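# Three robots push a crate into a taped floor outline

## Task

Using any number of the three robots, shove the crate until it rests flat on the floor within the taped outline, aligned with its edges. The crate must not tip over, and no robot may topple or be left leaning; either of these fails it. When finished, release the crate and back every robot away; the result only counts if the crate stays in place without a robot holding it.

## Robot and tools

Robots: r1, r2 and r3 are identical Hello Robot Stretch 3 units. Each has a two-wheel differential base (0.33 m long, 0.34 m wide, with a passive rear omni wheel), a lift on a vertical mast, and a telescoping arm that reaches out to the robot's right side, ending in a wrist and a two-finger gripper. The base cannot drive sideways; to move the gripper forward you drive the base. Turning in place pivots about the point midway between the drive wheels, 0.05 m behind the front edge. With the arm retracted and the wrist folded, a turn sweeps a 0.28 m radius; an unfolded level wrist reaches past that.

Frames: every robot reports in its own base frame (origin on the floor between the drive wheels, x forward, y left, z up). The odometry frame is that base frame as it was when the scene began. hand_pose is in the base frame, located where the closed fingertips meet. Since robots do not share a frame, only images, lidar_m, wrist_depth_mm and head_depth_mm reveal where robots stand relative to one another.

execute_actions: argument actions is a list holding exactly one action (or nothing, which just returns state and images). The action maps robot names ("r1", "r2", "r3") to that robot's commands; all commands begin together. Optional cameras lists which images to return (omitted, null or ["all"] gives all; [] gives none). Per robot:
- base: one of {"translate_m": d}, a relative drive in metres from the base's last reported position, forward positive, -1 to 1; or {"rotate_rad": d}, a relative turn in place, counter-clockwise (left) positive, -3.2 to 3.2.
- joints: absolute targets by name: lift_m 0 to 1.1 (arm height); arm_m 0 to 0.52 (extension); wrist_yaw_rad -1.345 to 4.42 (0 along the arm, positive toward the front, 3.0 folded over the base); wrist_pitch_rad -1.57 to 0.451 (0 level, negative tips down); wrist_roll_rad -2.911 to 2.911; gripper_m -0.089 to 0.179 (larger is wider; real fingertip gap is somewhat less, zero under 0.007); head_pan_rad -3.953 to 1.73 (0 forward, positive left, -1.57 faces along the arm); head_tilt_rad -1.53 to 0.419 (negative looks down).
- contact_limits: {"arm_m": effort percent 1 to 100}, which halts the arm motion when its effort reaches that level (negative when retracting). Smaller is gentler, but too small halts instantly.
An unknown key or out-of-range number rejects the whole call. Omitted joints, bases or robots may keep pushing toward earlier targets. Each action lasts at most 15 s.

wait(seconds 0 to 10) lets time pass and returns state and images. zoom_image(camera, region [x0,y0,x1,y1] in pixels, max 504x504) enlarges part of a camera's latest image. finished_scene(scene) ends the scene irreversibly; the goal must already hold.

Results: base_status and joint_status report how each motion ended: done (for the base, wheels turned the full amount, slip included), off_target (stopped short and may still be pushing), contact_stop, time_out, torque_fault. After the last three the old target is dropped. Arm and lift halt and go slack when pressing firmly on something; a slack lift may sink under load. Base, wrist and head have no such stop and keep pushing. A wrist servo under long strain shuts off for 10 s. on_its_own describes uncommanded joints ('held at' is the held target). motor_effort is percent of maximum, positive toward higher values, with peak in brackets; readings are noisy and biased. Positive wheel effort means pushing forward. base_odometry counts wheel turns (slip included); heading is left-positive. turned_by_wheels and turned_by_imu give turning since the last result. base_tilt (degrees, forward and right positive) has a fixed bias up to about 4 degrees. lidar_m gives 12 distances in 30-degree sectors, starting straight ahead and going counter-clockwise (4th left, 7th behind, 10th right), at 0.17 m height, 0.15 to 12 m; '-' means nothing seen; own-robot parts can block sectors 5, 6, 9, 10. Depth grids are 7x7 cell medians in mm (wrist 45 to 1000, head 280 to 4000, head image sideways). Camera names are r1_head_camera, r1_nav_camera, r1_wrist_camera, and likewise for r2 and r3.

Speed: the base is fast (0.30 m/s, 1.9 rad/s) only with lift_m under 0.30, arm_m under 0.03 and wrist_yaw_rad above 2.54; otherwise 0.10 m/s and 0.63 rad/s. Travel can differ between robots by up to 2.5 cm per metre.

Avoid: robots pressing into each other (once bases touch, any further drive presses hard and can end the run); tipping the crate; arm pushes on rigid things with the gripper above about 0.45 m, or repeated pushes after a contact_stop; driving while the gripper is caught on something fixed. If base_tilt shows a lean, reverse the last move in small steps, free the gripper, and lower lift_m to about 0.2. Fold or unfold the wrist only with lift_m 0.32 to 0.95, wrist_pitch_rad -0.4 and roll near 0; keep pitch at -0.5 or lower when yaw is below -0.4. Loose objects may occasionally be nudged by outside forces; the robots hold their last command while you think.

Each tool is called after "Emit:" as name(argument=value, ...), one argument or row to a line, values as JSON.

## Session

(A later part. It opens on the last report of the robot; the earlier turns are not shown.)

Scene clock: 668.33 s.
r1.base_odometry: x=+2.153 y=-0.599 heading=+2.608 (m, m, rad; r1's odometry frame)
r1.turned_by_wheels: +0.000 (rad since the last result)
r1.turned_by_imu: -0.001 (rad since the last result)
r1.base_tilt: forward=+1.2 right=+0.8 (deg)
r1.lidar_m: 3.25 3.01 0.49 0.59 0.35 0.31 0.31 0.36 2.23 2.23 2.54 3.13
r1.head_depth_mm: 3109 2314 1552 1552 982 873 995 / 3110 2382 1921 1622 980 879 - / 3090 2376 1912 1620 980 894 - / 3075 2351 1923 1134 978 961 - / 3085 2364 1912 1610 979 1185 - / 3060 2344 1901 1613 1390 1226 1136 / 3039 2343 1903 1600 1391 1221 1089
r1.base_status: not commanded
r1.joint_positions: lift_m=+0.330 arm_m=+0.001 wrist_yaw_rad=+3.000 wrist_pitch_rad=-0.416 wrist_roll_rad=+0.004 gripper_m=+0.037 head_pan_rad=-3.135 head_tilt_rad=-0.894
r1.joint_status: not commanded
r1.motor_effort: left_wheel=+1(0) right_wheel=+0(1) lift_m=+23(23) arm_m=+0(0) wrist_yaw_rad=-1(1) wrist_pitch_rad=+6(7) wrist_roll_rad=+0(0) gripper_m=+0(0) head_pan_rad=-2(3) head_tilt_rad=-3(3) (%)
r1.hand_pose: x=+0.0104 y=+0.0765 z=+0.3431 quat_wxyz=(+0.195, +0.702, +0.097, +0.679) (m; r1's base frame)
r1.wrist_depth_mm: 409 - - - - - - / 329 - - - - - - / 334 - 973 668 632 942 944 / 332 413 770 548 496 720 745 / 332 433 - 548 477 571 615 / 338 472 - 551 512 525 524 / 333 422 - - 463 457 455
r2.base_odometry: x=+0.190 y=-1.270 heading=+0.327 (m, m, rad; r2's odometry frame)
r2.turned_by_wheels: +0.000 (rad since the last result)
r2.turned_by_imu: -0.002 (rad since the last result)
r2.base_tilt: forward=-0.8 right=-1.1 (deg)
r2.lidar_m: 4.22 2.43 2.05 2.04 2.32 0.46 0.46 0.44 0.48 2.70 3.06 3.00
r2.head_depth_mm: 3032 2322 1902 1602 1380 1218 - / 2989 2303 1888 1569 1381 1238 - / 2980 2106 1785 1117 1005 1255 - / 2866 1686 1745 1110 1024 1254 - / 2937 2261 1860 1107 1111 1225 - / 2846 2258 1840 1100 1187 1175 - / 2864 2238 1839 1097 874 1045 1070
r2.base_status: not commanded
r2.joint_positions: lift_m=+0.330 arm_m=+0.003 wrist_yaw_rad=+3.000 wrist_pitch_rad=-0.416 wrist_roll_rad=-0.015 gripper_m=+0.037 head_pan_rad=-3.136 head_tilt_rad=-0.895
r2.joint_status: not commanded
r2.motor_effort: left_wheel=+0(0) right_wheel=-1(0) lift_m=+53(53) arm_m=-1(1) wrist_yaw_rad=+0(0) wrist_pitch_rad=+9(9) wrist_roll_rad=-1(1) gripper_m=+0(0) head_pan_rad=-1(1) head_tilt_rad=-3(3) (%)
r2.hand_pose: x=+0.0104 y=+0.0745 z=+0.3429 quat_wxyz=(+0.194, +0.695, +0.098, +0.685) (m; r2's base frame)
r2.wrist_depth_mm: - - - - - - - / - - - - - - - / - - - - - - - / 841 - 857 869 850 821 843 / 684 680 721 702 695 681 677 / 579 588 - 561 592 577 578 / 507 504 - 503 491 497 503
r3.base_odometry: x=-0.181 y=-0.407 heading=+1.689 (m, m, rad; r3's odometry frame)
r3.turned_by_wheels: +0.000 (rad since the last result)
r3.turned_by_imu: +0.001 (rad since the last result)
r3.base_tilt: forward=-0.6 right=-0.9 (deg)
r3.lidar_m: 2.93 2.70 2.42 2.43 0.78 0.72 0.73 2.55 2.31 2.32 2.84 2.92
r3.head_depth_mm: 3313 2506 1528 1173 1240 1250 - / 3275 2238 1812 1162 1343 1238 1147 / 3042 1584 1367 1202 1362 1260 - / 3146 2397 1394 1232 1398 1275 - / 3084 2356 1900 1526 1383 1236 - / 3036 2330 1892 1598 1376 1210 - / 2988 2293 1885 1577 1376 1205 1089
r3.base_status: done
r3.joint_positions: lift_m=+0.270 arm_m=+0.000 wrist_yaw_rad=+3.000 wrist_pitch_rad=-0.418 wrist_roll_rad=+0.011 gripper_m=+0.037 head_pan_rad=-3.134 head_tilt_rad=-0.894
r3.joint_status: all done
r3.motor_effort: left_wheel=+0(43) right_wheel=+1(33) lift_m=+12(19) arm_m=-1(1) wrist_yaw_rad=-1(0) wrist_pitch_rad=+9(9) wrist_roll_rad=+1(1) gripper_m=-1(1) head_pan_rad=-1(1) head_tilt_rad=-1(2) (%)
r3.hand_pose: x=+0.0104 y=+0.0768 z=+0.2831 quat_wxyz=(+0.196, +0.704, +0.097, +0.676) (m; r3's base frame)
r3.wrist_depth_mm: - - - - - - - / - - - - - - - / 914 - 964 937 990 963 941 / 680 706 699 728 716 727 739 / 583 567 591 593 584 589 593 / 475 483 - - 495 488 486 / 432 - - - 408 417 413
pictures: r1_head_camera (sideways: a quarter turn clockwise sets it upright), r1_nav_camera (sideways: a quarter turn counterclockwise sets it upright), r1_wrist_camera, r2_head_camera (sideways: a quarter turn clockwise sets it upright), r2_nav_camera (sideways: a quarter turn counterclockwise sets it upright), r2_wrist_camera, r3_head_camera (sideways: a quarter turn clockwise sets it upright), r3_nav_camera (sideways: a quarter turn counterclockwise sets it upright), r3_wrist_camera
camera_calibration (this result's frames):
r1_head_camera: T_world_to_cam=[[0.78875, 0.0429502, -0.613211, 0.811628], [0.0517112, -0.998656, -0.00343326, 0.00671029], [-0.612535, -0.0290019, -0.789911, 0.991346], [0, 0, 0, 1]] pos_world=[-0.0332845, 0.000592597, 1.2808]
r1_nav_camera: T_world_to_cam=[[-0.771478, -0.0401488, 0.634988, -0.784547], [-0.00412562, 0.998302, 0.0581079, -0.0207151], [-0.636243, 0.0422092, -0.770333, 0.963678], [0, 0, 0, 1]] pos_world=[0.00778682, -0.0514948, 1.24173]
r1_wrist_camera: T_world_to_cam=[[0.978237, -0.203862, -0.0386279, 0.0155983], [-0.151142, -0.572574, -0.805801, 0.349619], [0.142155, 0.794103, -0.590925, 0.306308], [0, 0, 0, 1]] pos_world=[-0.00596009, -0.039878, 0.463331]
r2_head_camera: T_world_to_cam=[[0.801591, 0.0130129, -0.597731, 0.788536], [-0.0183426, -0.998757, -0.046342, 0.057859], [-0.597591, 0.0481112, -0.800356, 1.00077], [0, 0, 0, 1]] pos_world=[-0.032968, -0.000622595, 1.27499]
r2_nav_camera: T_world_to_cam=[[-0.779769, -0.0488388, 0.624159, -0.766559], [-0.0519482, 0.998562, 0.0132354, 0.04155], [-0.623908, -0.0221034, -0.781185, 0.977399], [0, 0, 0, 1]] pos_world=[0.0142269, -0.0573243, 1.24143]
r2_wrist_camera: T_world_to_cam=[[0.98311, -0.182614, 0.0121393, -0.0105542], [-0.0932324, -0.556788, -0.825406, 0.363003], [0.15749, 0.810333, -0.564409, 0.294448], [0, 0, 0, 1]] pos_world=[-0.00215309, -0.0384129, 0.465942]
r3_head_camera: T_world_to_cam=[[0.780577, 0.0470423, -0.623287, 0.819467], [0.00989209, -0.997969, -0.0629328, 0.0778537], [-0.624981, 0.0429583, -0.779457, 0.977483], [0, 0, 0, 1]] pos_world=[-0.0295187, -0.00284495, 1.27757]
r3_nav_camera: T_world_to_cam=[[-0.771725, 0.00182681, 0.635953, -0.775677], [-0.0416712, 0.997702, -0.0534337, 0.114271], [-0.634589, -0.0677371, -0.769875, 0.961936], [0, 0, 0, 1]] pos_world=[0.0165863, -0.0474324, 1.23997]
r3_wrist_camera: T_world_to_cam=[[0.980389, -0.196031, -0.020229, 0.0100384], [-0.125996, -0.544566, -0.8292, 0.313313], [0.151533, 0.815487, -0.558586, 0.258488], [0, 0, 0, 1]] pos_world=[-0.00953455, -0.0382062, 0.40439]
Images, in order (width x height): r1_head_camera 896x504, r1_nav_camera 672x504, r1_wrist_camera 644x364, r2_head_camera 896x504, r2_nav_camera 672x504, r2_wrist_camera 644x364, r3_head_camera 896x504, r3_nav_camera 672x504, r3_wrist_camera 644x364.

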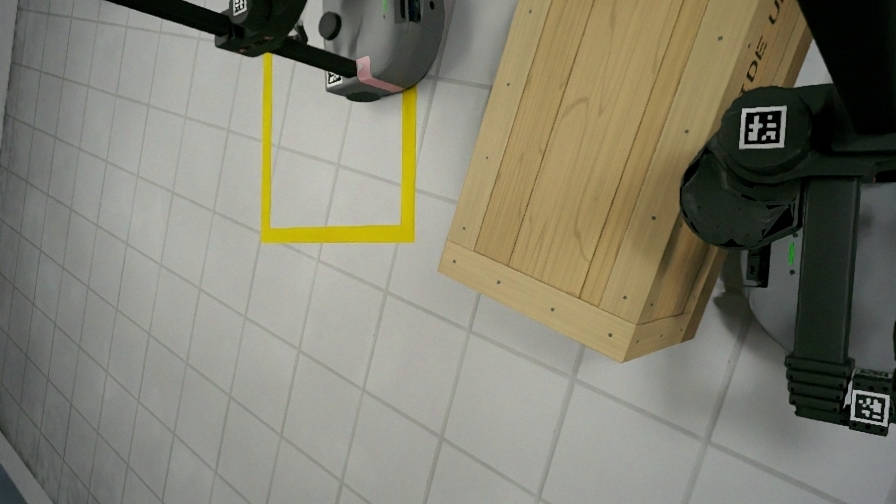

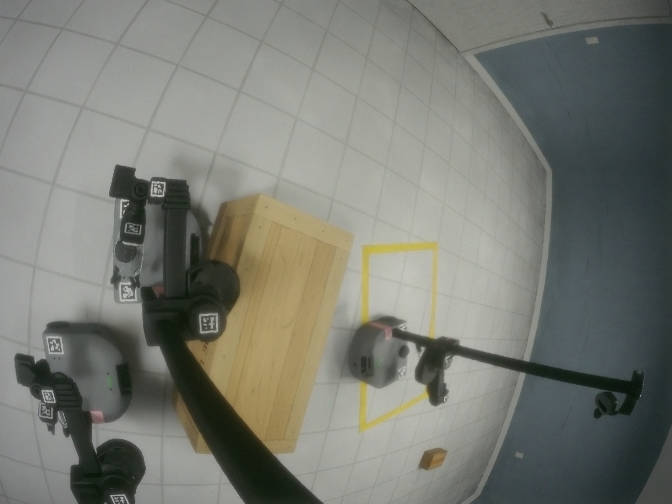

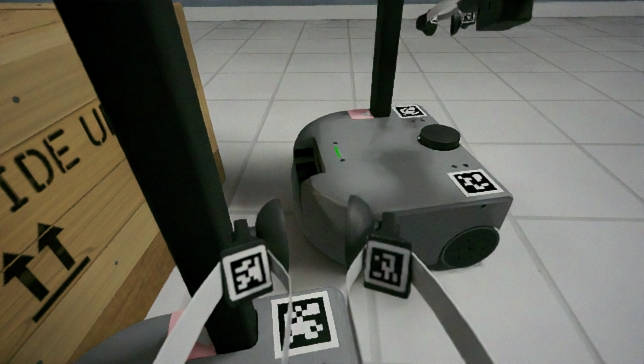

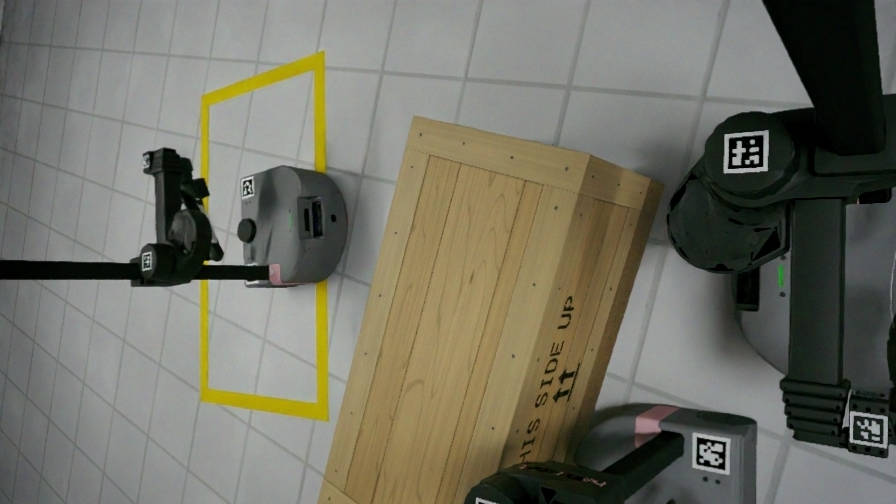

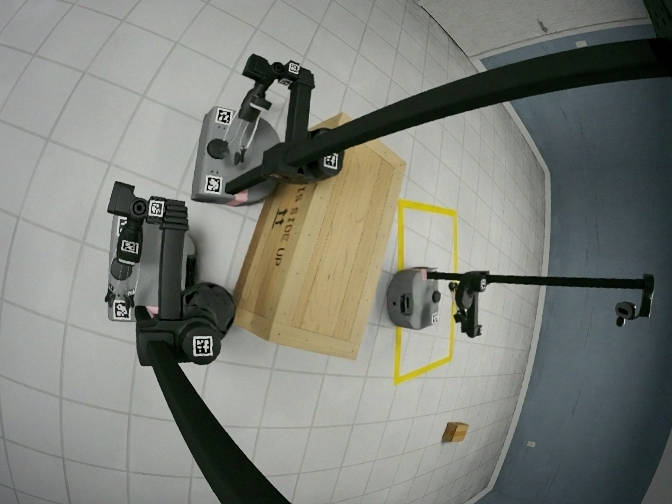

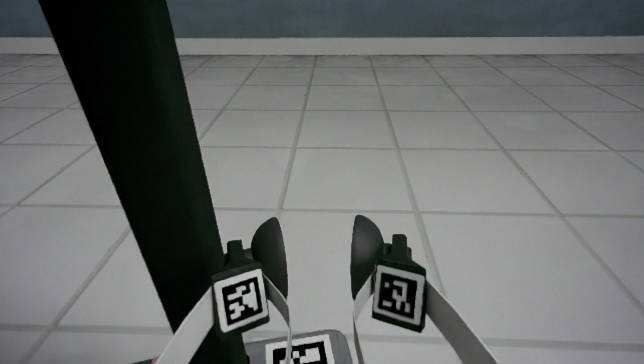

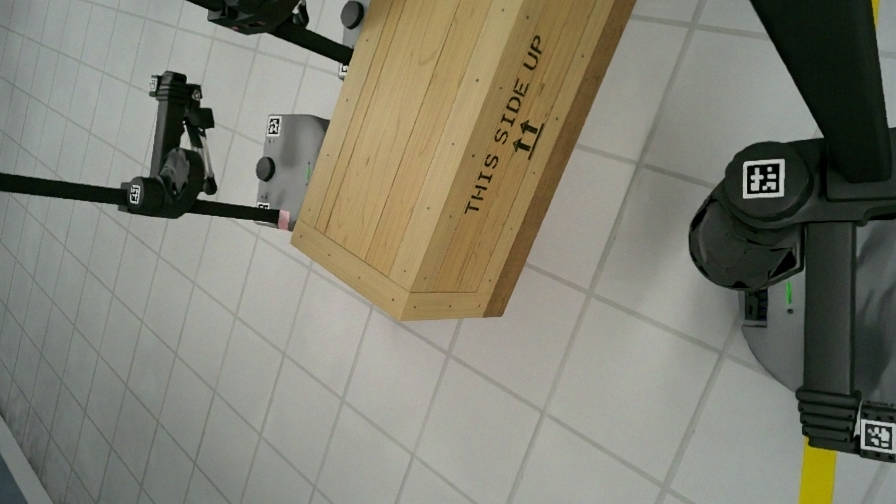

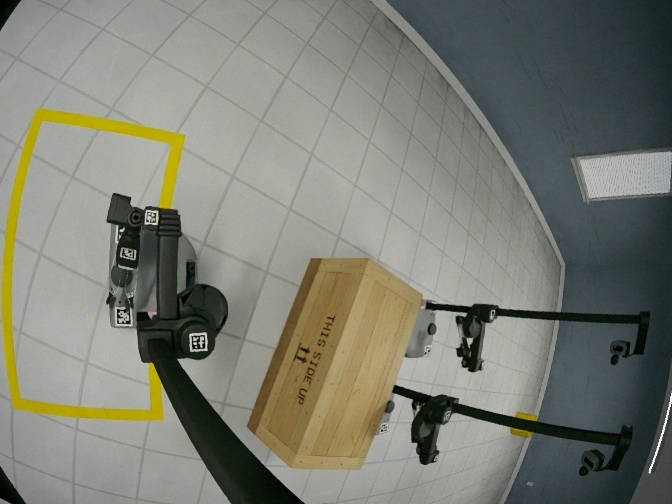

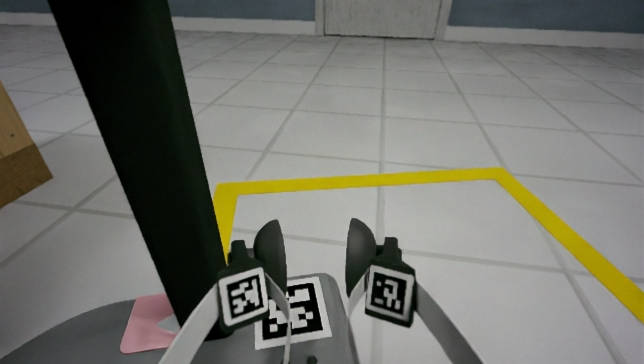

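Emit:
execute_actions(
  actions=[
    {"r1":{"base":{"rotate_rad":-1.207}},"r2":{"base":{"rotate_rad":-1.203}},"r3":{"base":{"translate_m":1.0}}},
  ],
  cameras=[],
)

Emit:
execute_actions(
  actions=[
    {"r1":{"base":{"translate_m":0.26}},"r2":{"base":{"translate_m":0.28}},"r3":{"base":{"translate_m":0.25}}},
  ],
  cameras=[],
)

Emit:
execute_actions(
  actions=[
    {"r1":{"base":{"rotate_rad":0.9}},"r2":{"base":{"rotate_rad":0.9}}},
  ],
  cameras=[],
)

Emit:
execute_actions(
  actions=[
    {"r1":{"base":{"translate_m":-0.17}},"r2":{"base":{"translate_m":-0.34}}},
  ],
  cameras=["r1_head_camera","r2_head_camera","r3_nav_camera"],
)

Scene clock: 764.77 s.
r1.base_odometry: x=+2.153 y=-0.599 heading=+1.402 (m, m, rad; r1's odometry frame)
r1.turned_by_wheels: -1.207 (rad since the last result)
r1.turned_by_imu: -1.219 (rad since the last result)
r1.base_tilt: forward=+1.2 right=+0.9 (deg)
r1.lidar_m: 2.37 3.44 3.13 3.38 0.49 2.54 0.39 0.31 0.31 0.33 2.28 2.23
r1.head_depth_mm: 2331 2385 1949 1624 1175 830 1117 / 2499 2373 1929 1619 1398 1135 - / 2696 2352 1920 1618 1346 1270 - / 2815 2372 1922 1135 1041 1248 - / 2944 2364 1913 1131 980 1095 - / 3081 2344 1926 1131 976 890 1009 / 3063 2378 1900 1616 976 859 890
r1.base_status: done
r1.joint_positions: lift_m=+0.330 arm_m=+0.001 wrist_yaw_rad=+3.000 wrist_pitch_rad=-0.416 wrist_roll_rad=+0.004 gripper_m=+0.037 head_pan_rad=-3.135 head_tilt_rad=-0.894
r1.joint_status: not commanded
r1.motor_effort: left_wheel=+3(7) right_wheel=-3(7) lift_m=+23(23) arm_m=+0(0) wrist_yaw_rad=-1(1) wrist_pitch_rad=+6(6) wrist_roll_rad=+0(0) gripper_m=+0(0) head_pan_rad=-2(2) head_tilt_rad=-4(3) (%)
r1.hand_pose: x=+0.0104 y=+0.0765 z=+0.3431 quat_wxyz=(+0.195, +0.702, +0.097, +0.679) (m; r1's base frame)
r1.wrist_depth_mm: 461 - - - - - - / - - - - - - - / 787 - 994 980 981 951 955 / 512 503 766 752 759 748 748 / 414 490 - 622 622 618 618 / 399 508 - 548 515 529 521 / 450 466 - - 464 456 459
r2.base_odometry: x=+0.190 y=-1.270 heading=-0.876 (m, m, rad; r2's odometry frame)
r2.turned_by_wheels: -1.203 (rad since the last result)
r2.turned_by_imu: -1.200 (rad since the last result)
r2.base_tilt: forward=-0.7 right=-1.0 (deg)
r2.lidar_m: 2.86 2.99 3.07 2.73 2.09 2.05 2.16 3.08 0.46 0.50 0.35 2.71
r2.head_depth_mm: 1803 2053 1900 1614 1395 1220 - / 1897 2134 1892 1587 1386 1243 - / 2035 2248 1870 1580 1375 1263 - / 2207 2288 1855 1583 1363 1251 - / 2356 2250 1863 1572 1359 1219 - / 2521 2255 1840 1567 1355 1197 - / 2649 2224 1832 1556 1357 1155 1066
r2.base_status: done
r2.joint_positions: lift_m=+0.330 arm_m=+0.003 wrist_yaw_rad=+3.000 wrist_pitch_rad=-0.416 wrist_roll_rad=-0.015 gripper_m=+0.037 head_pan_rad=-3.136 head_tilt_rad=-0.895
r2.joint_status: not commanded
r2.motor_effort: left_wheel=+3(5) right_wheel=-3(6) lift_m=+53(53) arm_m=-1(1) wrist_yaw_rad=+1(0) wrist_pitch_rad=+9(9) wrist_roll_rad=+0(0) gripper_m=+0(0) head_pan_rad=-1(1) head_tilt_rad=-3(3) (%)
r2.hand_pose: x=+0.0104 y=+0.0745 z=+0.3429 quat_wxyz=(+0.194, +0.695, +0.098, +0.685) (m; r2's base frame)
r2.wrist_depth_mm: - - - - - - - / - - - - - - - / - - - - - - - / 843 - 866 823 851 847 823 / 698 704 702 687 695 684 686 / 583 586 - 579 587 582 570 / 508 506 - 508 488 501 493
r3.base_odometry: x=-0.299 y=+0.586 heading=+1.689 (m, m, rad; r3's odometry frame)
r3.turned_by_wheels: +0.000 (rad since the last result)
r3.turned_by_imu: +0.002 (rad since the last result)
r3.base_tilt: forward=-0.6 right=-0.8 (deg)
r3.lidar_m: 2.00 2.31 2.09 2.10 2.59 1.63 1.66 2.94 2.66 2.68 2.18 1.98
r3.head_depth_mm: 3033 1801 1922 1670 1436 1254 - / 2841 1775 1903 1653 1417 1242 1142 / 2550 1825 1945 1649 1407 1263 - / 3098 1861 1918 1625 1395 1272 - / 3067 2356 1916 1608 1384 1246 - / 3062 2346 1893 1590 1378 1215 - / 2992 2306 1880 1580 1363 1205 1087
r3.base_status: done
r3.joint_positions: lift_m=+0.270 arm_m=+0.000 wrist_yaw_rad=+3.000 wrist_pitch_rad=-0.418 wrist_roll_rad=+0.011 gripper_m=+0.037 head_pan_rad=-3.134 head_tilt_rad=-0.894
r3.joint_status: not commanded
r3.motor_effort: left_wheel=+0(6) right_wheel=+1(6) lift_m=+12(12) arm_m=-1(1) wrist_yaw_rad=-1(1) wrist_pitch_rad=+9(9) wrist_roll_rad=+1(1) gripper_m=+0(1) head_pan_rad=-1(1) head_tilt_rad=-1(1) (%)
r3.hand_pose: x=+0.0104 y=+0.0768 z=+0.2831 quat_wxyz=(+0.196, +0.704, +0.097, +0.676) (m; r3's base frame)
r3.wrist_depth_mm: - - - - - - - / - - - - - - - / 946 - 946 955 975 962 969 / 708 708 712 717 738 731 746 / 565 561 601 611 579 577 590 / 483 485 - - 503 478 489 / 429 - - - 402 422 420
pictures: none
No camera images: the call's "cameras" was empty. Leave "cameras" out to get every camera's image.

Scene clock: 768.80 s.
r1.base_odometry: x=+2.197 y=-0.343 heading=+1.402 (m, m, rad; r1's odometry frame)
r1.turned_by_wheels: +0.000 (rad since the last result)
r1.turned_by_imu: +0.000 (rad since the last result)
r1.base_tilt: forward=+1.2 right=+0.9 (deg)
r1.lidar_m: 2.14 3.11 2.96 3.67 2.81 2.75 0.59 0.47 0.46 2.65 2.05 2.01
r1.head_depth_mm: 2505 2391 1941 1628 1398 784 1106 / 2699 2361 1930 1615 1398 1134 - / 2841 2386 1912 1548 1398 1275 - / 2947 2381 1919 1191 1366 1249 - / 3097 2370 1340 1137 1208 1225 - / 3080 2350 1913 1131 1014 1185 1134 / 3060 2343 1922 1129 977 1030 1089
r1.base_status: done
r1.joint_positions: lift_m=+0.330 arm_m=+0.001 wrist_yaw_rad=+3.000 wrist_pitch_rad=-0.416 wrist_roll_rad=+0.004 gripper_m=+0.037 head_pan_rad=-3.135 head_tilt_rad=-0.894
r1.joint_status: not commanded
r1.motor_effort: left_wheel=+2(8) right_wheel=-3(4) lift_m=+23(23) arm_m=+0(0) wrist_yaw_rad=+0(0) wrist_pitch_rad=+6(6) wrist_roll_rad=+0(0) gripper_m=-1(0) head_pan_rad=-2(2) head_tilt_rad=-3(3) (%)
r1.hand_pose: x=+0.0104 y=+0.0765 z=+0.3431 quat_wxyz=(+0.195, +0.702, +0.097, +0.679) (m; r1's base frame)
r1.wrist_depth_mm: 452 - - - - - - / - - - - - - - / 967 - 989 967 949 941 939 / 512 495 760 755 758 759 745 / 420 457 - 630 628 614 617 / 395 461 - 549 517 520 523 / 446 463 - - 461 461 455
r2.base_odometry: x=+0.369 y=-1.485 heading=-0.875 (m, m, rad; r2's odometry frame)
r2.turned_by_wheels: +0.000 (rad since the last result)
r2.turned_by_imu: +0.000 (rad since the last result)
r2.base_tilt: forward=-0.7 right=-1.1 (deg)
r2.lidar_m: 2.62 2.83 2.80 3.03 2.33 2.28 2.41 0.64 0.63 0.68 0.34 2.48
r2.head_depth_mm: 2020 2209 1906 1593 1392 1225 - / 2148 2289 1888 1603 1385 1239 - / 2271 2302 1884 1590 1377 1260 - / 2463 2296 1878 1574 1369 1249 - / 2589 2272 1854 1561 1365 1218 - / 2724 2261 1849 1559 1351 1203 - / 2837 2224 1835 1549 1195 1190 1064
r2.base_status: done
r2.joint_positions: lift_m=+0.330 arm_m=+0.003 wrist_yaw_rad=+3.000 wrist_pitch_rad=-0.416 wrist_roll_rad=-0.015 gripper_m=+0.037 head_pan_rad=-3.136 head_tilt_rad=-0.895
r2.joint_status: not commanded
r2.motor_effort: left_wheel=+2(7) right_wheel=-3(4) lift_m=+53(53) arm_m=-1(1) wrist_yaw_rad=+0(0) wrist_pitch_rad=+10(10) wrist_roll_rad=+0(0) gripper_m=+0(0) head_pan_rad=-1(2) head_tilt_rad=-3(3) (%)
r2.hand_pose: x=+0.0104 y=+0.0745 z=+0.3429 quat_wxyz=(+0.194, +0.695, +0.098, +0.685) (m; r2's base frame)
r2.wrist_depth_mm: - - - - - - - / - - - - - - - / - - - - - - - / 851 - 836 862 858 831 852 / 696 699 713 670 680 688 687 / 586 584 - 577 609 578 568 / 516 502 - 515 485 498 501
r3.base_odometry: x=-0.329 y=+0.835 heading=+1.689 (m, m, rad; r3's odometry frame)
r3.turned_by_wheels: +0.000 (rad since the last result)
r3.turned_by_imu: +0.000 (rad since the last result)
r3.base_tilt: forward=-0.7 right=-0.8 (deg)
r3.lidar_m: 1.76 2.16 2.01 2.02 2.46 1.87 1.89 3.01 2.74 2.76 1.93 1.75
r3.head_depth_mm: 3007 2050 1991 1666 1430 1253 - / 3105 1918 1977 1655 1415 1249 1142 / 3160 2014 1944 1635 1410 1262 - / 3120 2137 1931 1626 1400 1273 - / 3071 2370 1925 1608 1388 1242 - / 3051 2335 1889 1596 1385 1215 - / 2993 2316 1873 1583 1368 1209 1091
r3.base_status: done
r3.joint_positions: lift_m=+0.270 arm_m=+0.000 wrist_yaw_rad=+3.000 wrist_pitch_rad=-0.418 wrist_roll_rad=+0.011 gripper_m=+0.037 head_pan_rad=-3.134 head_tilt_rad=-0.894
r3.joint_status: not commanded
r3.motor_effort: left_wheel=+0(6) right_wheel=+1(6) lift_m=+12(12) arm_m=-1(1) wrist_yaw_rad=+0(1) wrist_pitch_rad=+9(9) wrist_roll_rad=+1(1) gripper_m=+0(1) head_pan_rad=-1(2) head_tilt_rad=-2(1) (%)
r3.hand_pose: x=+0.0104 y=+0.0768 z=+0.2831 quat_wxyz=(+0.196, +0.704, +0.097, +0.676) (m; r3's base frame)
r3.wrist_depth_mm: - - - - - - - / - - - - - - - / 937 - 952 951 948 962 - / 710 708 700 705 732 728 720 / 565 562 599 590 576 585 584 / 476 488 - - 502 483 485 / 427 - - - 407 420 423
pictures: none
No camera images: the call's "cameras" was empty. Leave "cameras" out to get every camera's image.

Scene clock: 771.23 s.
r1.base_odometry: x=+2.197 y=-0.343 heading=+2.302 (m, m, rad; r1's odometry frame)
r1.turned_by_wheels: +0.900 (rad since the last result)
r1.turned_by_imu: +0.908 (rad since the last result)
r1.base_tilt: forward=+1.2 right=+0.8 (deg)
r1.lidar_m: 2.97 4.25 0.48 0.50 0.67 0.49 0.47 3.13 2.14 2.02 2.06 2.66
r1.head_depth_mm: 3115 2363 1930 1146 1023 1213 1136 / 3121 2359 1917 1137 1023 1233 - / 3090 2365 1906 1135 1033 1252 - / 2421 2359 1933 1136 1040 1248 - / 2956 2373 1913 1617 1396 1223 - / 3058 2365 1911 1606 1391 1221 1130 / 3037 2335 1913 1609 1384 1222 1091
r1.base_status: done
r1.joint_positions: lift_m=+0.330 arm_m=+0.001 wrist_yaw_rad=+3.000 wrist_pitch_rad=-0.416 wrist_roll_rad=+0.004 gripper_m=+0.037 head_pan_rad=-3.135 head_tilt_rad=-0.894
r1.joint_status: not commanded
r1.motor_effort: left_wheel=-2(7) right_wheel=+2(7) lift_m=+23(23) arm_m=+0(0) wrist_yaw_rad=+0(1) wrist_pitch_rad=+6(6) wrist_roll_rad=+0(0) gripper_m=+0(0) head_pan_rad=-3(2) head_tilt_rad=-3(4) (%)
r1.hand_pose: x=+0.0104 y=+0.0765 z=+0.3431 quat_wxyz=(+0.195, +0.702, +0.097, +0.679) (m; r1's base frame)
r1.wrist_depth_mm: - - - - - - - / - - - - - - - / 689 - 778 631 966 949 949 / 667 776 516 500 692 749 748 / 619 650 - 514 620 614 604 / 553 541 - 553 510 527 524 / 473 496 - - 463 458 453
r2.base_odometry: x=+0.369 y=-1.485 heading=+0.024 (m, m, rad; r2's odometry frame)
r2.turned_by_wheels: +0.900 (rad since the last result)
r2.turned_by_imu: +0.896 (rad since the last result)
r2.base_tilt: forward=-0.7 right=-1.2 (deg)
r2.lidar_m: 2.81 3.52 2.43 2.28 2.33 0.66 0.63 0.65 0.39 0.48 2.52 3.24
r2.head_depth_mm: 3041 2348 1923 1596 1390 1222 - / 3003 2307 1896 1564 1381 1231 - / 2982 2314 1876 1137 1329 1255 - / 2899 2267 1857 1140 1318 1253 - / 2873 2254 1860 1132 1317 1225 - / 2592 2246 1837 1125 1303 1191 - / 2662 2236 1822 1119 1304 1074 1016
r2.base_status: done
r2.joint_positions: lift_m=+0.330 arm_m=+0.003 wrist_yaw_rad=+3.000 wrist_pitch_rad=-0.416 wrist_roll_rad=-0.015 gripper_m=+0.037 head_pan_rad=-3.136 head_tilt_rad=-0.895
r2.joint_status: not commanded
r2.motor_effort: left_wheel=-1(6) right_wheel=+2(6) lift_m=+53(53) arm_m=-1(1) wrist_yaw_rad=+0(1) wrist_pitch_rad=+9(9) wrist_roll_rad=+0(0) gripper_m=+0(0) head_pan_rad=-1(1) head_tilt_rad=-3(4) (%)
r2.hand_pose: x=+0.0104 y=+0.0745 z=+0.3429 quat_wxyz=(+0.194, +0.695, +0.098, +0.685) (m; r2's base frame)
r2.wrist_depth_mm: - - - - - - - / - - - - - - - / - - - - - - - / 896 - 841 842 858 830 847 / 695 696 725 679 703 684 685 / 590 582 - 582 589 567 579 / 501 502 - 520 495 487 497
r3.base_odometry: x=-0.329 y=+0.835 heading=+1.689 (m, m, rad; r3's odometry frame)
r3.turned_by_wheels: +0.000 (rad since the last result)
r3.turned_by_imu: +0.000 (rad since the last result)
r3.base_tilt: forward=-0.7 right=-0.8 (deg)
r3.lidar_m: 1.76 2.17 2.01 2.02 2.46 1.86 1.89 3.03 2.74 2.76 1.93 1.75
r3.head_depth_mm: 3012 2047 1995 1661 1433 1252 - / 3019 1921 1975 1648 1421 1244 1142 / 3175 2024 1948 1639 1409 1266 - / 3126 2152 1930 1622 1393 1272 - / 3104 2369 1915 1598 1389 1242 - / 3023 2332 1906 1595 1372 1216 - / 2989 2331 1876 1574 1371 1203 1091
r3.base_status: not commanded
r3.joint_positions: lift_m=+0.270 arm_m=+0.000 wrist_yaw_rad=+3.000 wrist_pitch_rad=-0.418 wrist_roll_rad=+0.011 gripper_m=+0.037 head_pan_rad=-3.134 head_tilt_rad=-0.894
r3.joint_status: not commanded
r3.motor_effort: left_wheel=-1(0) right_wheel=+1(1) lift_m=+12(12) arm_m=-1(1) wrist_yaw_rad=-1(0) wrist_pitch_rad=+9(9) wrist_roll_rad=+1(1) gripper_m=+0(1) head_pan_rad=-1(0) head_tilt_rad=-1(1) (%)
r3.hand_pose: x=+0.0104 y=+0.0768 z=+0.2831 quat_wxyz=(+0.196, +0.704, +0.097, +0.676) (m; r3's base frame)
r3.wrist_depth_mm: - - - - - - - / - - - - - - - / 940 - 944 964 938 989 972 / 721 717 710 729 719 724 714 / 563 574 605 590 588 574 587 / 481 488 - - 497 488 488 / 429 - - - 406 419 418
pictures: none
No camera images: the call's "cameras" was empty. Leave "cameras" out to get every camera's image.

Scene clock: 775.87 s.
r1.base_odometry: x=+2.310 y=-0.470 heading=+2.301 (m, m, rad; r1's odometry frame)
r1.turned_by_wheels: +0.000 (rad since the last result)
r1.turned_by_imu: -0.001 (rad since the last result)
r1.base_tilt: forward=+1.3 right=+0.8 (deg)
r1.lidar_m: 3.15 4.24 2.91 0.45 0.43 0.31 0.30 0.31 2.16 2.03 2.07 2.68
r1.head_depth_mm: 3089 2386 1925 1618 983 910 1014 / 3082 2366 1919 1631 984 912 - / 3089 2369 1917 1627 983 894 - / 2379 2311 1929 1623 982 907 - / 2939 2353 1914 1613 1391 1215 - / 3083 2348 1911 1618 1395 1228 1136 / 3049 2371 1920 1608 1388 1221 1091
r1.base_status: done
r1.joint_positions: lift_m=+0.330 arm_m=+0.001 wrist_yaw_rad=+3.000 wrist_pitch_rad=-0.416 wrist_roll_rad=+0.004 gripper_m=+0.037 head_pan_rad=-3.135 head_tilt_rad=-0.894
r1.joint_status: not commanded
r1.motor_effort: left_wheel=-2(9) right_wheel=+3(3) lift_m=+23(23) arm_m=+0(0) wrist_yaw_rad=-1(0) wrist_pitch_rad=+7(6) wrist_roll_rad=+0(0) gripper_m=+0(0) head_pan_rad=-2(2) head_tilt_rad=-3(4) (%)
r1.hand_pose: x=+0.0104 y=+0.0765 z=+0.3431 quat_wxyz=(+0.195, +0.702, +0.097, +0.679) (m; r1's base frame)
r1.wrist_depth_mm: 471 - 580 - - - - / 438 - - - - - - / 435 - 648 979 967 959 933 / 417 530 506 720 758 755 744 / 404 509 - 560 620 628 616 / 392 521 - 548 511 524 527 / 375 482 - - 462 463 457
r2.base_odometry: x=+0.029 y=-1.493 heading=+0.024 (m, m, rad; r2's odometry frame)
r2.turned_by_wheels: +0.000 (rad since the last result)
r2.turned_by_imu: -0.003 (rad since the last result)
r2.base_tilt: forward=-0.7 right=-1.1 (deg)
r2.lidar_m: 3.13 3.48 2.40 2.24 2.28 0.30 0.29 0.30 0.40 0.33 2.55 3.27
r2.head_depth_mm: 3029 2334 1910 1612 1382 1221 - / 2974 2302 1886 1602 1031 1166 - / 2959 2314 1881 1586 969 901 - / 2939 2273 1872 1578 962 892 - / 2899 2269 1843 1575 961 902 - / 2766 2244 1854 1566 954 981 - / 2205 2221 1834 1554 948 981 1011
r2.base_status: done
r2.joint_positions: lift_m=+0.330 arm_m=+0.003 wrist_yaw_rad=+3.000 wrist_pitch_rad=-0.416 wrist_roll_rad=-0.015 gripper_m=+0.037 head_pan_rad=-3.136 head_tilt_rad=-0.895
r2.joint_status: not commanded
r2.motor_effort: left_wheel=-1(6) right_wheel=+2(2) lift_m=+53(53) arm_m=-1(1) wrist_yaw_rad=+0(0) wrist_pitch_rad=+10(10) wrist_roll_rad=+0(0) gripper_m=-1(0) head_pan_rad=-1(1) head_tilt_rad=-4(4) (%)
r2.hand_pose: x=+0.0104 y=+0.0745 z=+0.3429 quat_wxyz=(+0.194, +0.695, +0.098, +0.685) (m; r2's base frame)
r2.wrist_depth_mm: - - - - - - - / - - - - - - - / - - - - - - - / 859 - 878 867 845 828 826 / 698 694 719 683 703 677 666 / 594 586 - 579 584 565 575 / 496 501 - 512 490 501 494
r3.base_odometry: x=-0.329 y=+0.835 heading=+1.689 (m, m, rad; r3's odometry frame)
r3.turned_by_wheels: +0.000 (rad since the last result)
r3.turned_by_imu: -0.001 (rad since the last result)
r3.base_tilt: forward=-0.7 right=-0.8 (deg)
r3.lidar_m: 1.77 2.16 2.01 2.02 2.46 1.86 1.88 3.01 2.75 2.76 1.93 1.75
r3.head_depth_mm: 2969 2069 2001 1671 1428 1254 - / 3009 1928 1969 1650 1423 1243 1143 / 2132 2018 1960 1629 1414 1262 - / 3174 2139 1926 1627 1392 1273 - / 3082 2356 1913 1613 1392 1243 - / 3028 2333 1896 1595 1377 1214 - / 2983 2314 1879 1587 1368 1204 1087
r3.base_status: not commanded
r3.joint_positions: lift_m=+0.270 arm_m=+0.000 wrist_yaw_rad=+3.000 wrist_pitch_rad=-0.418 wrist_roll_rad=+0.011 gripper_m=+0.037 head_pan_rad=-3.134 head_tilt_rad=-0.894
r3.joint_status: not commanded
r3.motor_effort: left_wheel=+0(0) right_wheel=+1(1) lift_m=+13(12) arm_m=-1(1) wrist_yaw_rad=-1(0) wrist_pitch_rad=+8(9) wrist_roll_rad=+1(1) gripper_m=-1(0) head_pan_rad=-1(2) head_tilt_rad=-2(2) (%)
r3.hand_pose: x=+0.0104 y=+0.0768 z=+0.2831 quat_wxyz=(+0.196, +0.704, +0.097, +0.676) (m; r3's base frame)
r3.wrist_depth_mm: - - - - - - - / - - - - - - - / 904 - 928 932 956 948 932 / 707 719 713 708 723 724 724 / 573 579 613 595 587 578 584 / 477 493 - - 499 478 490 / 425 - - - 401 423 415
pictures: r1_head_camera (sideways: a quarter turn clockwise sets it upright), r2_head_camera (sideways: a quarter turn clockwise sets it upright), r3_nav_camera (sideways: a quarter turn counterclockwise sets it upright)
camera_calibration (this result's frames):
r1_head_camera: T_world_to_cam=[[0.78875, 0.0429504, -0.613211, 0.811628], [0.0517114, -0.998656, -0.00343326, 0.00671029], [-0.612535, -0.0290021, -0.789911, 0.991346], [0, 0, 0, 1]] pos_world=[-0.0332845, 0.000592588, 1.2808]
r2_head_camera: T_world_to_cam=[[0.801591, 0.0130131, -0.597731, 0.788536], [-0.0183424, -0.998757, -0.046342, 0.057859], [-0.597591, 0.0481111, -0.800356, 1.00077], [0, 0, 0, 1]] pos_world=[-0.032968, -0.000622605, 1.27499]
r3_nav_camera: T_world_to_cam=[[-0.771725, 0.00182644, 0.635953, -0.775677], [-0.0416717, 0.997702, -0.0534337, 0.114271], [-0.634589, -0.0677374, -0.769876, 0.961936], [0, 0, 0, 1]] pos_world=[0.0165863, -0.0474324, 1.23997]
Images, in order (width x height): r1_head_camera 896x504, r2_head_camera 896x504, r3_nav_camera 672x504.

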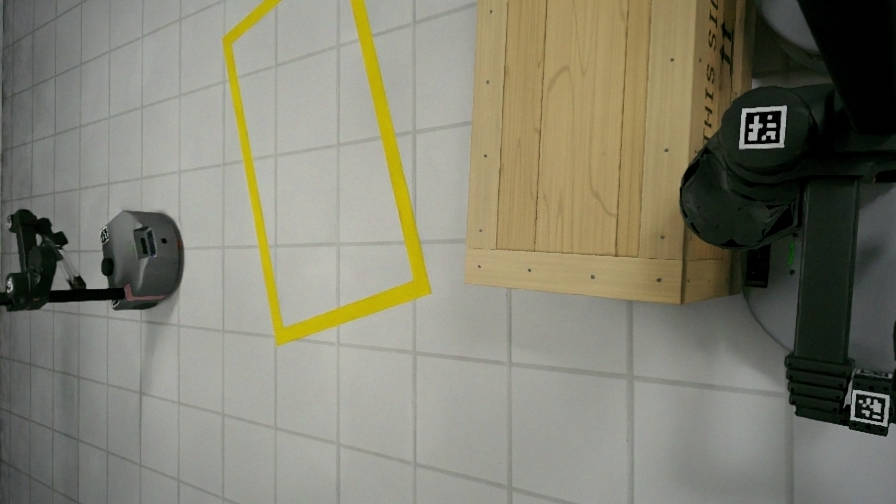

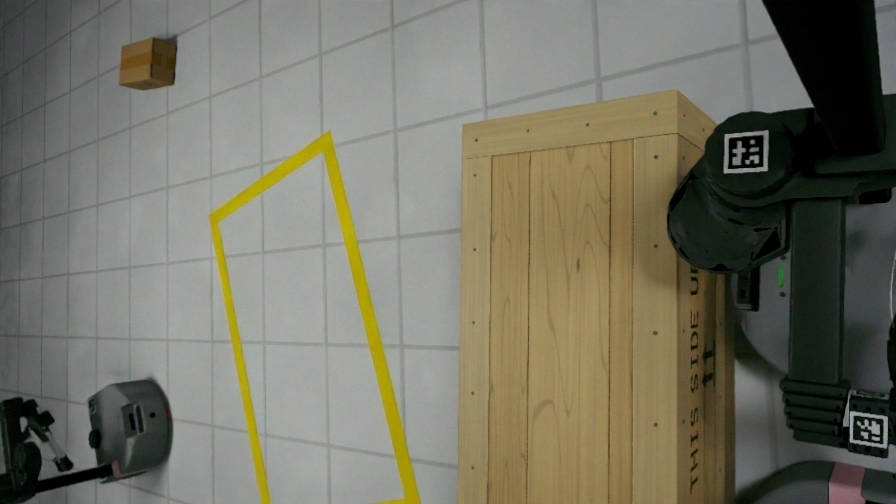

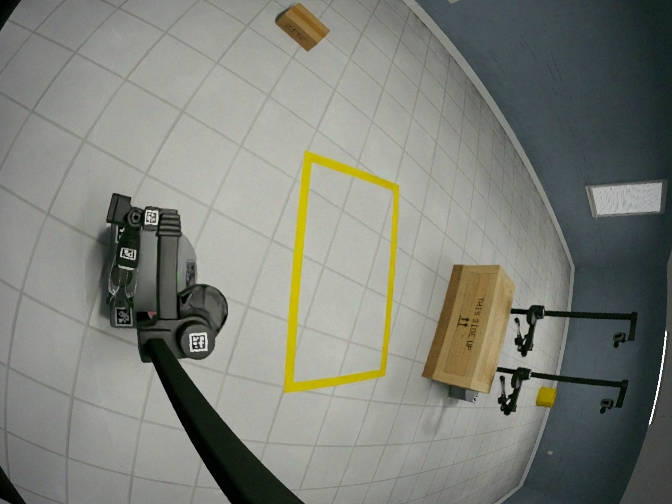

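Emit:
execute_actions(
  actions=[
    {"r1":{"base":{"translate_m":-0.4}},"r2":{"base":{"translate_m":-0.4}}},
  ],
  cameras=["r1_head_camera","r2_head_camera","r3_nav_camera"],
)

Scene clock: 789.73 s.
r1.base_odometry: x=+2.577 y=-0.767 heading=+2.301 (m, m, rad; r1's odometry frame)
r1.turned_by_wheels: -0.001 (rad since the last result)
r1.turned_by_imu: +0.103 (rad since the last result)
r1.base_tilt: forward=+1.2 right=+0.8 (deg)
r1.lidar_m: 3.24 3.77 2.80 0.46 0.36 0.28 0.28 0.30 2.11 2.05 2.14 2.99
r1.head_depth_mm: 3132 2369 1932 1618 985 881 1113 / 3085 2369 1923 1623 984 885 - / 2838 2288 1925 1618 979 894 - / 2829 2291 1919 1618 979 907 - / 3072 2355 1916 1611 1393 1217 - / 3103 2361 1918 1607 1389 1225 1137 / 3052 2357 1912 1608 1386 1223 1091
r1.base_status: translate_m off_target (by the wheels' count: -0.3996 of -0.4000)
r1.joint_positions: lift_m=+0.330 arm_m=+0.001 wrist_yaw_rad=+3.001 wrist_pitch_rad=-0.416 wrist_roll_rad=+0.004 gripper_m=+0.037 head_pan_rad=-3.135 head_tilt_rad=-0.894
r1.joint_status: not commanded
r1.on_its_own: left_wheel is at rest, and its effort (-76) is outside its rest range (-18 to +18); right_wheel is at rest, and its effort (-43) is outside its rest range (-18 to +18)
r1.motor_effort: left_wheel=-76(100) right_wheel=-43(74) lift_m=+23(23) arm_m=+0(0) wrist_yaw_rad=-1(2) wrist_pitch_rad=+7(6) wrist_roll_rad=+0(0) gripper_m=-1(0) head_pan_rad=-3(2) head_tilt_rad=-4(4) (%)
r1.hand_pose: x=+0.0103 y=+0.0764 z=+0.3431 quat_wxyz=(+0.195, +0.701, +0.097, +0.679) (m; r1's base frame)
r1.wrist_depth_mm: 405 - - - - - - / 343 - - - - - - / 349 - 636 711 948 976 925 / 345 454 500 525 750 744 742 / 343 478 - 527 625 618 618 / 338 497 - 549 515 521 522 / 325 433 - - 458 454 457
r2.base_odometry: x=-0.370 y=-1.502 heading=+0.023 (m, m, rad; r2's odometry frame)
r2.turned_by_wheels: -0.001 (rad since the last result)
r2.turned_by_imu: +0.139 (rad since the last result)
r2.base_tilt: forward=-0.5 right=-1.1 (deg)
r2.lidar_m: 3.22 2.98 2.27 2.21 0.35 0.28 0.28 0.30 0.35 0.46 2.68 3.30
r2.head_depth_mm: 3043 2331 1909 1599 1398 1228 - / 3022 2315 1879 1594 988 901 - / 2956 2302 1862 1584 968 886 - / 2941 2274 1863 1584 964 890 - / 2721 2239 1865 1569 961 910 - / 2574 2239 1865 1105 954 1057 - / 2870 2209 1829 1095 947 1024 976
r2.base_status: translate_m off_target (by the wheels' count: -0.3995 of -0.4000)
r2.joint_positions: lift_m=+0.330 arm_m=+0.003 wrist_yaw_rad=+3.000 wrist_pitch_rad=-0.416 wrist_roll_rad=-0.015 gripper_m=+0.037 head_pan_rad=-3.136 head_tilt_rad=-0.895
r2.joint_status: not commanded
r2.on_its_own: left_wheel is at rest, and its effort (-66) is outside its rest range (-18 to +18); right_wheel is at rest, and its effort (-51) is outside its rest range (-18 to +18)
r2.motor_effort: left_wheel=-66(82) right_wheel=-51(73) lift_m=+53(53) arm_m=-1(1) wrist_yaw_rad=+0(2) wrist_pitch_rad=+9(10) wrist_roll_rad=+0(0) gripper_m=+0(0) head_pan_rad=-1(1) head_tilt_rad=-3(4) (%)
r2.hand_pose: x=+0.0104 y=+0.0744 z=+0.3428 quat_wxyz=(+0.194, +0.695, +0.098, +0.685) (m; r2's base frame)
r2.wrist_depth_mm: - - - - - - - / - - - - - - - / - - - - - - - / 857 - 850 840 848 837 831 / 716 695 719 708 702 690 677 / 364 583 - 584 591 587 576 / 357 505 - 518 488 498 494
r3.base_odometry: x=-0.329 y=+0.835 heading=+1.689 (m, m, rad; r3's odometry frame)
r3.turned_by_wheels: +0.000 (rad since the last result)
r3.turned_by_imu: -0.001 (rad since the last result)
r3.base_tilt: forward=-0.7 right=-0.9 (deg)
r3.lidar_m: 1.76 2.17 2.01 2.02 2.45 1.79 1.82 3.02 2.75 2.76 1.93 1.75
r3.head_depth_mm: 2915 1957 1976 1662 1427 1251 - / 3077 1887 1982 1650 1426 1242 1142 / 2190 1962 1950 1629 1411 1271 - / 3117 2055 1932 1624 1401 1274 - / 3108 2292 1912 1610 1395 1239 - / 3052 2322 1906 1605 1381 1211 - / 2992 2309 1875 1583 1371 1207 1092
r3.base_status: not commanded
r3.joint_positions: lift_m=+0.270 arm_m=+0.000 wrist_yaw_rad=+3.000 wrist_pitch_rad=-0.418 wrist_roll_rad=+0.011 gripper_m=+0.037 head_pan_rad=-3.134 head_tilt_rad=-0.894
r3.joint_status: not commanded
r3.motor_effort: left_wheel=-1(0) right_wheel=+1(1) lift_m=+12(12) arm_m=-1(1) wrist_yaw_rad=+0(0) wrist_pitch_rad=+9(9) wrist_roll_rad=+1(1) gripper_m=+0(0) head_pan_rad=-1(1) head_tilt_rad=-1(2) (%)
r3.hand_pose: x=+0.0104 y=+0.0768 z=+0.2831 quat_wxyz=(+0.196, +0.704, +0.097, +0.676) (m; r3's base frame)
r3.wrist_depth_mm: - - - - - - - / - - - - - - - / 934 - 973 937 970 928 981 / 715 703 717 710 704 720 732 / 567 578 599 590 583 581 587 / 474 487 - - 505 491 485 / 425 - - - 400 417 416
pictures: r1_head_camera (sideways: a quarter turn clockwise sets it upright), r2_head_camera (sideways: a quarter turn clockwise sets it upright), r3_nav_camera (sideways: a quarter turn counterclockwise sets it upright)
camera_calibration (this result's frames):
r1_head_camera: T_world_to_cam=[[0.788769, 0.0429056, -0.61319, 0.8116], [0.0516546, -0.998659, -0.00343202, 0.00670903], [-0.612515, -0.028967, -0.789928, 0.991368], [0, 0, 0, 1]] pos_world=[-0.0332839, 0.000594836, 1.2808]
r2_head_camera: T_world_to_cam=[[0.801546, 0.0129886, -0.597792, 0.788615], [-0.0183761, -0.998757, -0.0463401, 0.0578568], [-0.59765, 0.0481288, -0.800311, 1.00072], [0, 0, 0, 1]] pos_world=[-0.0329701, -0.000621434, 1.27499]
r3_nav_camera: T_world_to_cam=[[-0.771725, 0.00182662, 0.635953, -0.775677], [-0.0416714, 0.997702, -0.0534337, 0.114271], [-0.634589, -0.0677372, -0.769876, 0.961936], [0, 0, 0, 1]] pos_world=[0.0165863, -0.0474324, 1.23997]
Images, in order (width x height): r1_head_camera 896x504, r2_head_camera 896x504, r3_nav_camera 672x504.

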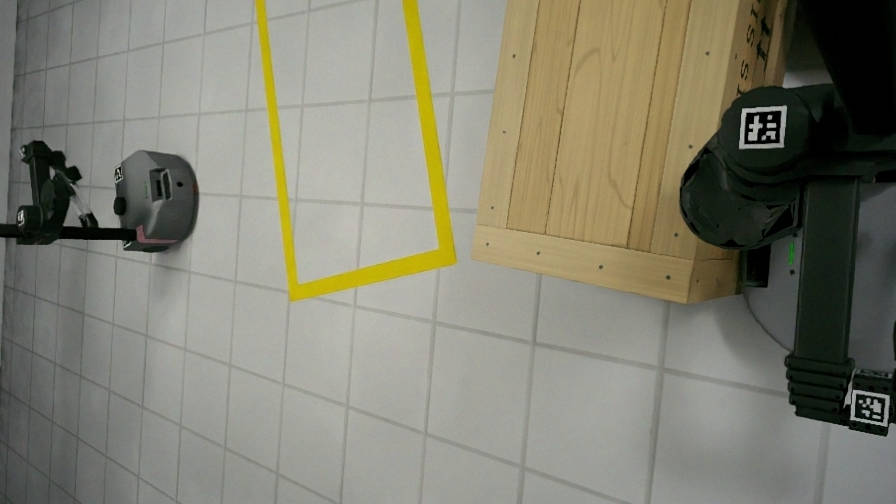

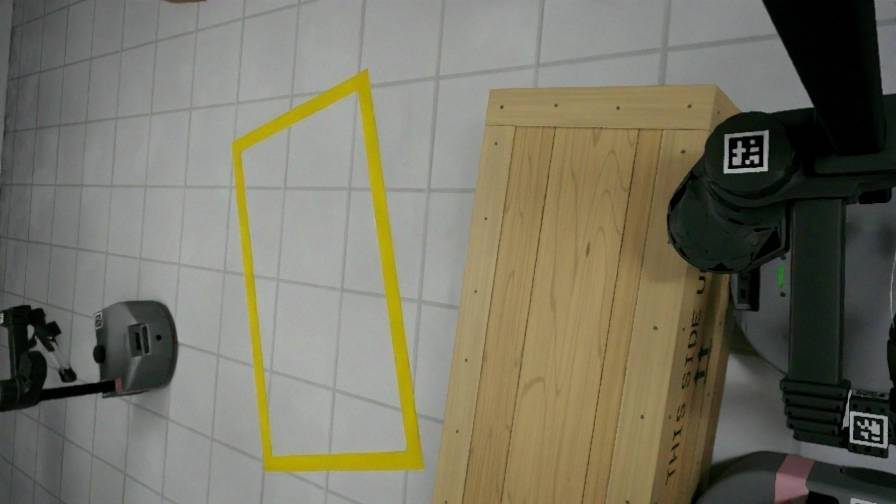

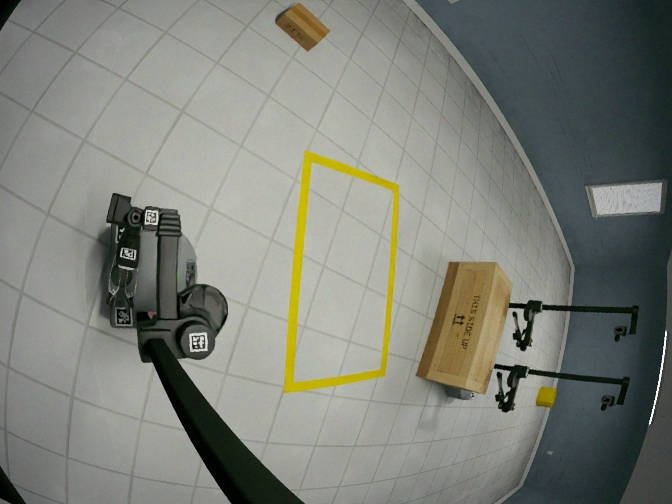

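Emit:
execute_actions(
  actions=[
    {"r1":{"base":{"translate_m":-0.35}},"r2":{"base":{"translate_m":-0.35}}},
  ],
  cameras=["r1_head_camera","r2_head_camera","r3_nav_camera"],
)

Scene clock: 823.20 s.
r1.base_odometry: x=+2.810 y=-1.028 heading=+2.300 (m, m, rad; r1's odometry frame)
r1.turned_by_wheels: -0.001 (rad since the last result)
r1.turned_by_imu: +0.036 (rad since the last result)
r1.base_tilt: forward=+1.3 right=+0.9 (deg)
r1.lidar_m: 3.38 3.67 2.79 0.46 0.35 0.28 0.28 0.30 2.09 2.04 2.16 3.11
r1.head_depth_mm: 3139 2393 1939 1637 985 881 1040 / 2931 2311 1931 1622 981 878 - / 2142 2186 1919 1625 981 892 - / 3102 2285 1921 1618 979 908 - / 3077 2372 1909 1611 1394 1224 - / 3103 2363 1922 1609 1387 1224 1134 / 3080 2353 1901 1610 1383 1221 1091
r1.base_status: translate_m off_target (by the wheels' count: -0.3495 of -0.3500)
r1.joint_positions: lift_m=+0.330 arm_m=+0.001 wrist_yaw_rad=+3.001 wrist_pitch_rad=-0.416 wrist_roll_rad=+0.004 gripper_m=+0.037 head_pan_rad=-3.135 head_tilt_rad=-0.894
r1.joint_status: not commanded
r1.on_its_own: left_wheel is at rest, and its effort (-92) is outside its rest range (-18 to +18); right_wheel is at rest, and its effort (-59) is outside its rest range (-18 to +18)
r1.motor_effort: left_wheel=-92(100) right_wheel=-59(85) lift_m=+23(22) arm_m=+0(0) wrist_yaw_rad=+0(2) wrist_pitch_rad=+6(7) wrist_roll_rad=+0(0) gripper_m=+0(1) head_pan_rad=-2(2) head_tilt_rad=-3(3) (%)
r1.hand_pose: x=+0.0103 y=+0.0764 z=+0.3431 quat_wxyz=(+0.195, +0.701, +0.097, +0.679) (m; r1's base frame)
r1.wrist_depth_mm: 406 - - - - - - / 325 - - - - - - / 341 - 646 674 956 943 932 / 336 422 503 494 754 748 742 / 337 449 - 518 631 621 614 / 334 472 - 547 514 528 519 / 328 415 - - 461 458 454
r2.base_odometry: x=-0.720 y=-1.510 heading=+0.023 (m, m, rad; r2's odometry frame)
r2.turned_by_wheels: -0.001 (rad since the last result)
r2.turned_by_imu: +0.030 (rad since the last result)
r2.base_tilt: forward=-0.8 right=-1.2 (deg)
r2.lidar_m: 3.37 2.90 2.27 2.23 0.34 0.28 0.27 0.30 0.36 0.46 2.71 3.39
r2.head_depth_mm: 3041 2335 1895 1606 1386 1220 - / 3026 2341 1896 1601 991 903 - / 2980 2304 1877 1598 966 883 - / 2915 2294 1850 1578 963 896 - / 2261 2175 1844 1572 956 933 - / 2676 2205 1855 1101 953 1109 - / 2866 2221 1837 1096 952 1031 977
r2.base_status: translate_m off_target (by the wheels' count: -0.3496 of -0.3500)
r2.joint_positions: lift_m=+0.330 arm_m=+0.003 wrist_yaw_rad=+3.000 wrist_pitch_rad=-0.416 wrist_roll_rad=-0.015 gripper_m=+0.037 head_pan_rad=-3.136 head_tilt_rad=-0.895
r2.joint_status: not commanded
r2.on_its_own: left_wheel is at rest, and its effort (-53) is outside its rest range (-18 to +18); right_wheel is at rest, and its effort (-39) is outside its rest range (-18 to +18)
r2.motor_effort: left_wheel=-53(82) right_wheel=-39(74) lift_m=+53(53) arm_m=-1(1) wrist_yaw_rad=+0(0) wrist_pitch_rad=+9(9) wrist_roll_rad=+0(0) gripper_m=+0(1) head_pan_rad=-1(1) head_tilt_rad=-4(4) (%)
r2.hand_pose: x=+0.0104 y=+0.0744 z=+0.3428 quat_wxyz=(+0.194, +0.695, +0.098, +0.685) (m; r2's base frame)
r2.wrist_depth_mm: - - - - - - - / - - - - - - - / - - - - - - - / 858 - 869 840 864 852 846 / 668 686 743 692 690 679 682 / 341 582 - 588 582 574 568 / 348 490 - 521 482 500 497
r3.base_odometry: x=-0.329 y=+0.835 heading=+1.689 (m, m, rad; r3's odometry frame)
r3.turned_by_wheels: +0.000 (rad since the last result)
r3.turned_by_imu: -0.001 (rad since the last result)
r3.base_tilt: forward=-0.5 right=-0.8 (deg)
r3.lidar_m: 1.77 2.17 2.01 2.02 2.46 1.64 1.67 3.03 2.74 2.76 1.93 1.75
r3.head_depth_mm: 2068 1880 1983 1668 1425 1250 - / 3085 1783 1897 1648 1425 1245 1145 / 2201 1821 1949 1646 1411 1268 - / 3136 1885 1928 1624 1398 1273 - / 3082 2190 1909 1611 1390 1241 - / 3015 2340 1893 1588 1381 1214 - / 3007 2292 1873 1599 1366 1207 1089
r3.base_status: not commanded
r3.joint_positions: lift_m=+0.270 arm_m=+0.000 wrist_yaw_rad=+3.000 wrist_pitch_rad=-0.418 wrist_roll_rad=+0.011 gripper_m=+0.037 head_pan_rad=-3.134 head_tilt_rad=-0.894
r3.joint_status: not commanded
r3.motor_effort: left_wheel=+0(1) right_wheel=+1(1) lift_m=+12(12) arm_m=-1(1) wrist_yaw_rad=-1(1) wrist_pitch_rad=+9(9) wrist_roll_rad=+1(1) gripper_m=+0(1) head_pan_rad=-1(2) head_tilt_rad=-2(2) (%)
r3.hand_pose: x=+0.0104 y=+0.0768 z=+0.2831 quat_wxyz=(+0.196, +0.704, +0.097, +0.676) (m; r3's base frame)
r3.wrist_depth_mm: - - - - - - - / - - - - - - - / 950 - 936 952 980 956 942 / 705 692 727 711 728 721 732 / 567 577 602 589 580 592 573 / 478 484 - - 502 498 485 / 431 - - - 406 420 419
pictures: r1_head_camera (sideways: a quarter turn clockwise sets it upright), r2_head_camera (sideways: a quarter turn clockwise sets it upright), r3_nav_camera (sideways: a quarter turn counterclockwise sets it upright)
camera_calibration (this result's frames):
r1_head_camera: T_world_to_cam=[[0.788807, 0.0429056, -0.613141, 0.811536], [0.0516546, -0.998659, -0.00342923, 0.00670539], [-0.612466, -0.0289665, -0.789966, 0.991417], [0, 0, 0, 1]] pos_world=[-0.0332826, 0.000594854, 1.28079]
r2_head_camera: T_world_to_cam=[[0.801546, 0.0129886, -0.597792, 0.788615], [-0.0183761, -0.998757, -0.0463401, 0.0578568], [-0.59765, 0.0481288, -0.800311, 1.00072], [0, 0, 0, 1]] pos_world=[-0.0329701, -0.000621434, 1.27499]
r3_nav_camera: T_world_to_cam=[[-0.771725, 0.00182662, 0.635953, -0.775677], [-0.0416714, 0.997702, -0.0534337, 0.114271], [-0.634589, -0.0677372, -0.769875, 0.961936], [0, 0, 0, 1]] pos_world=[0.0165863, -0.0474324, 1.23997]
Images, in order (width x height): r1_head_camera 896x504, r2_head_camera 896x504, r3_nav_camera 672x504.

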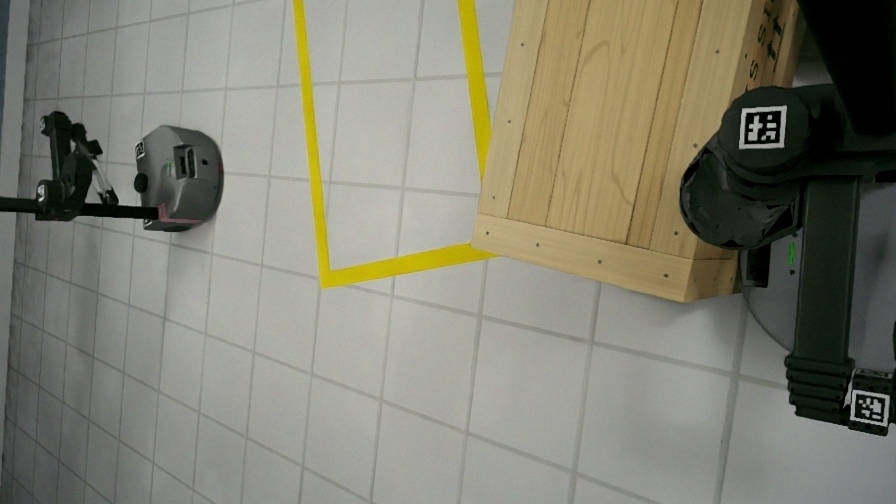

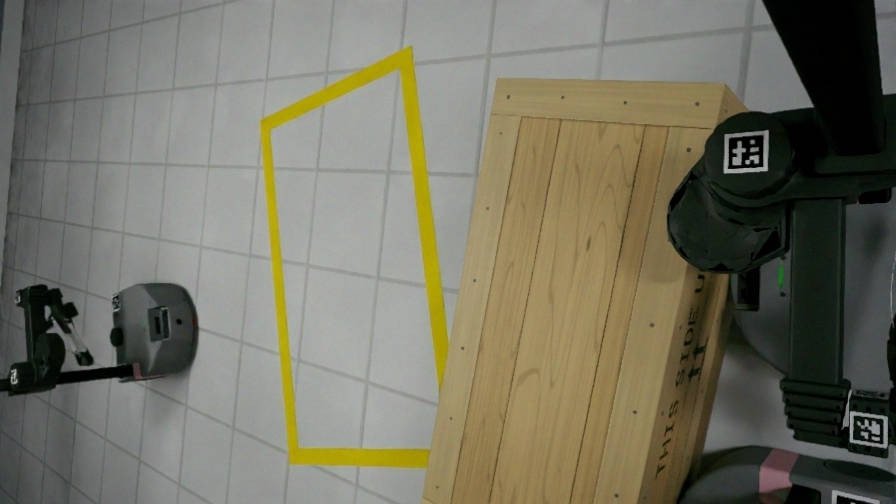

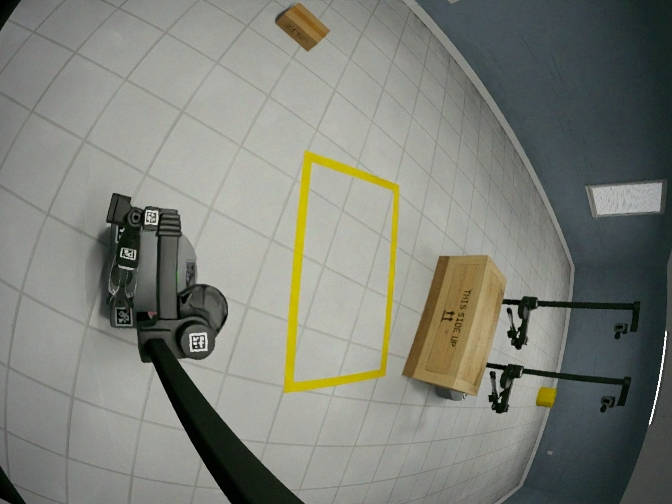

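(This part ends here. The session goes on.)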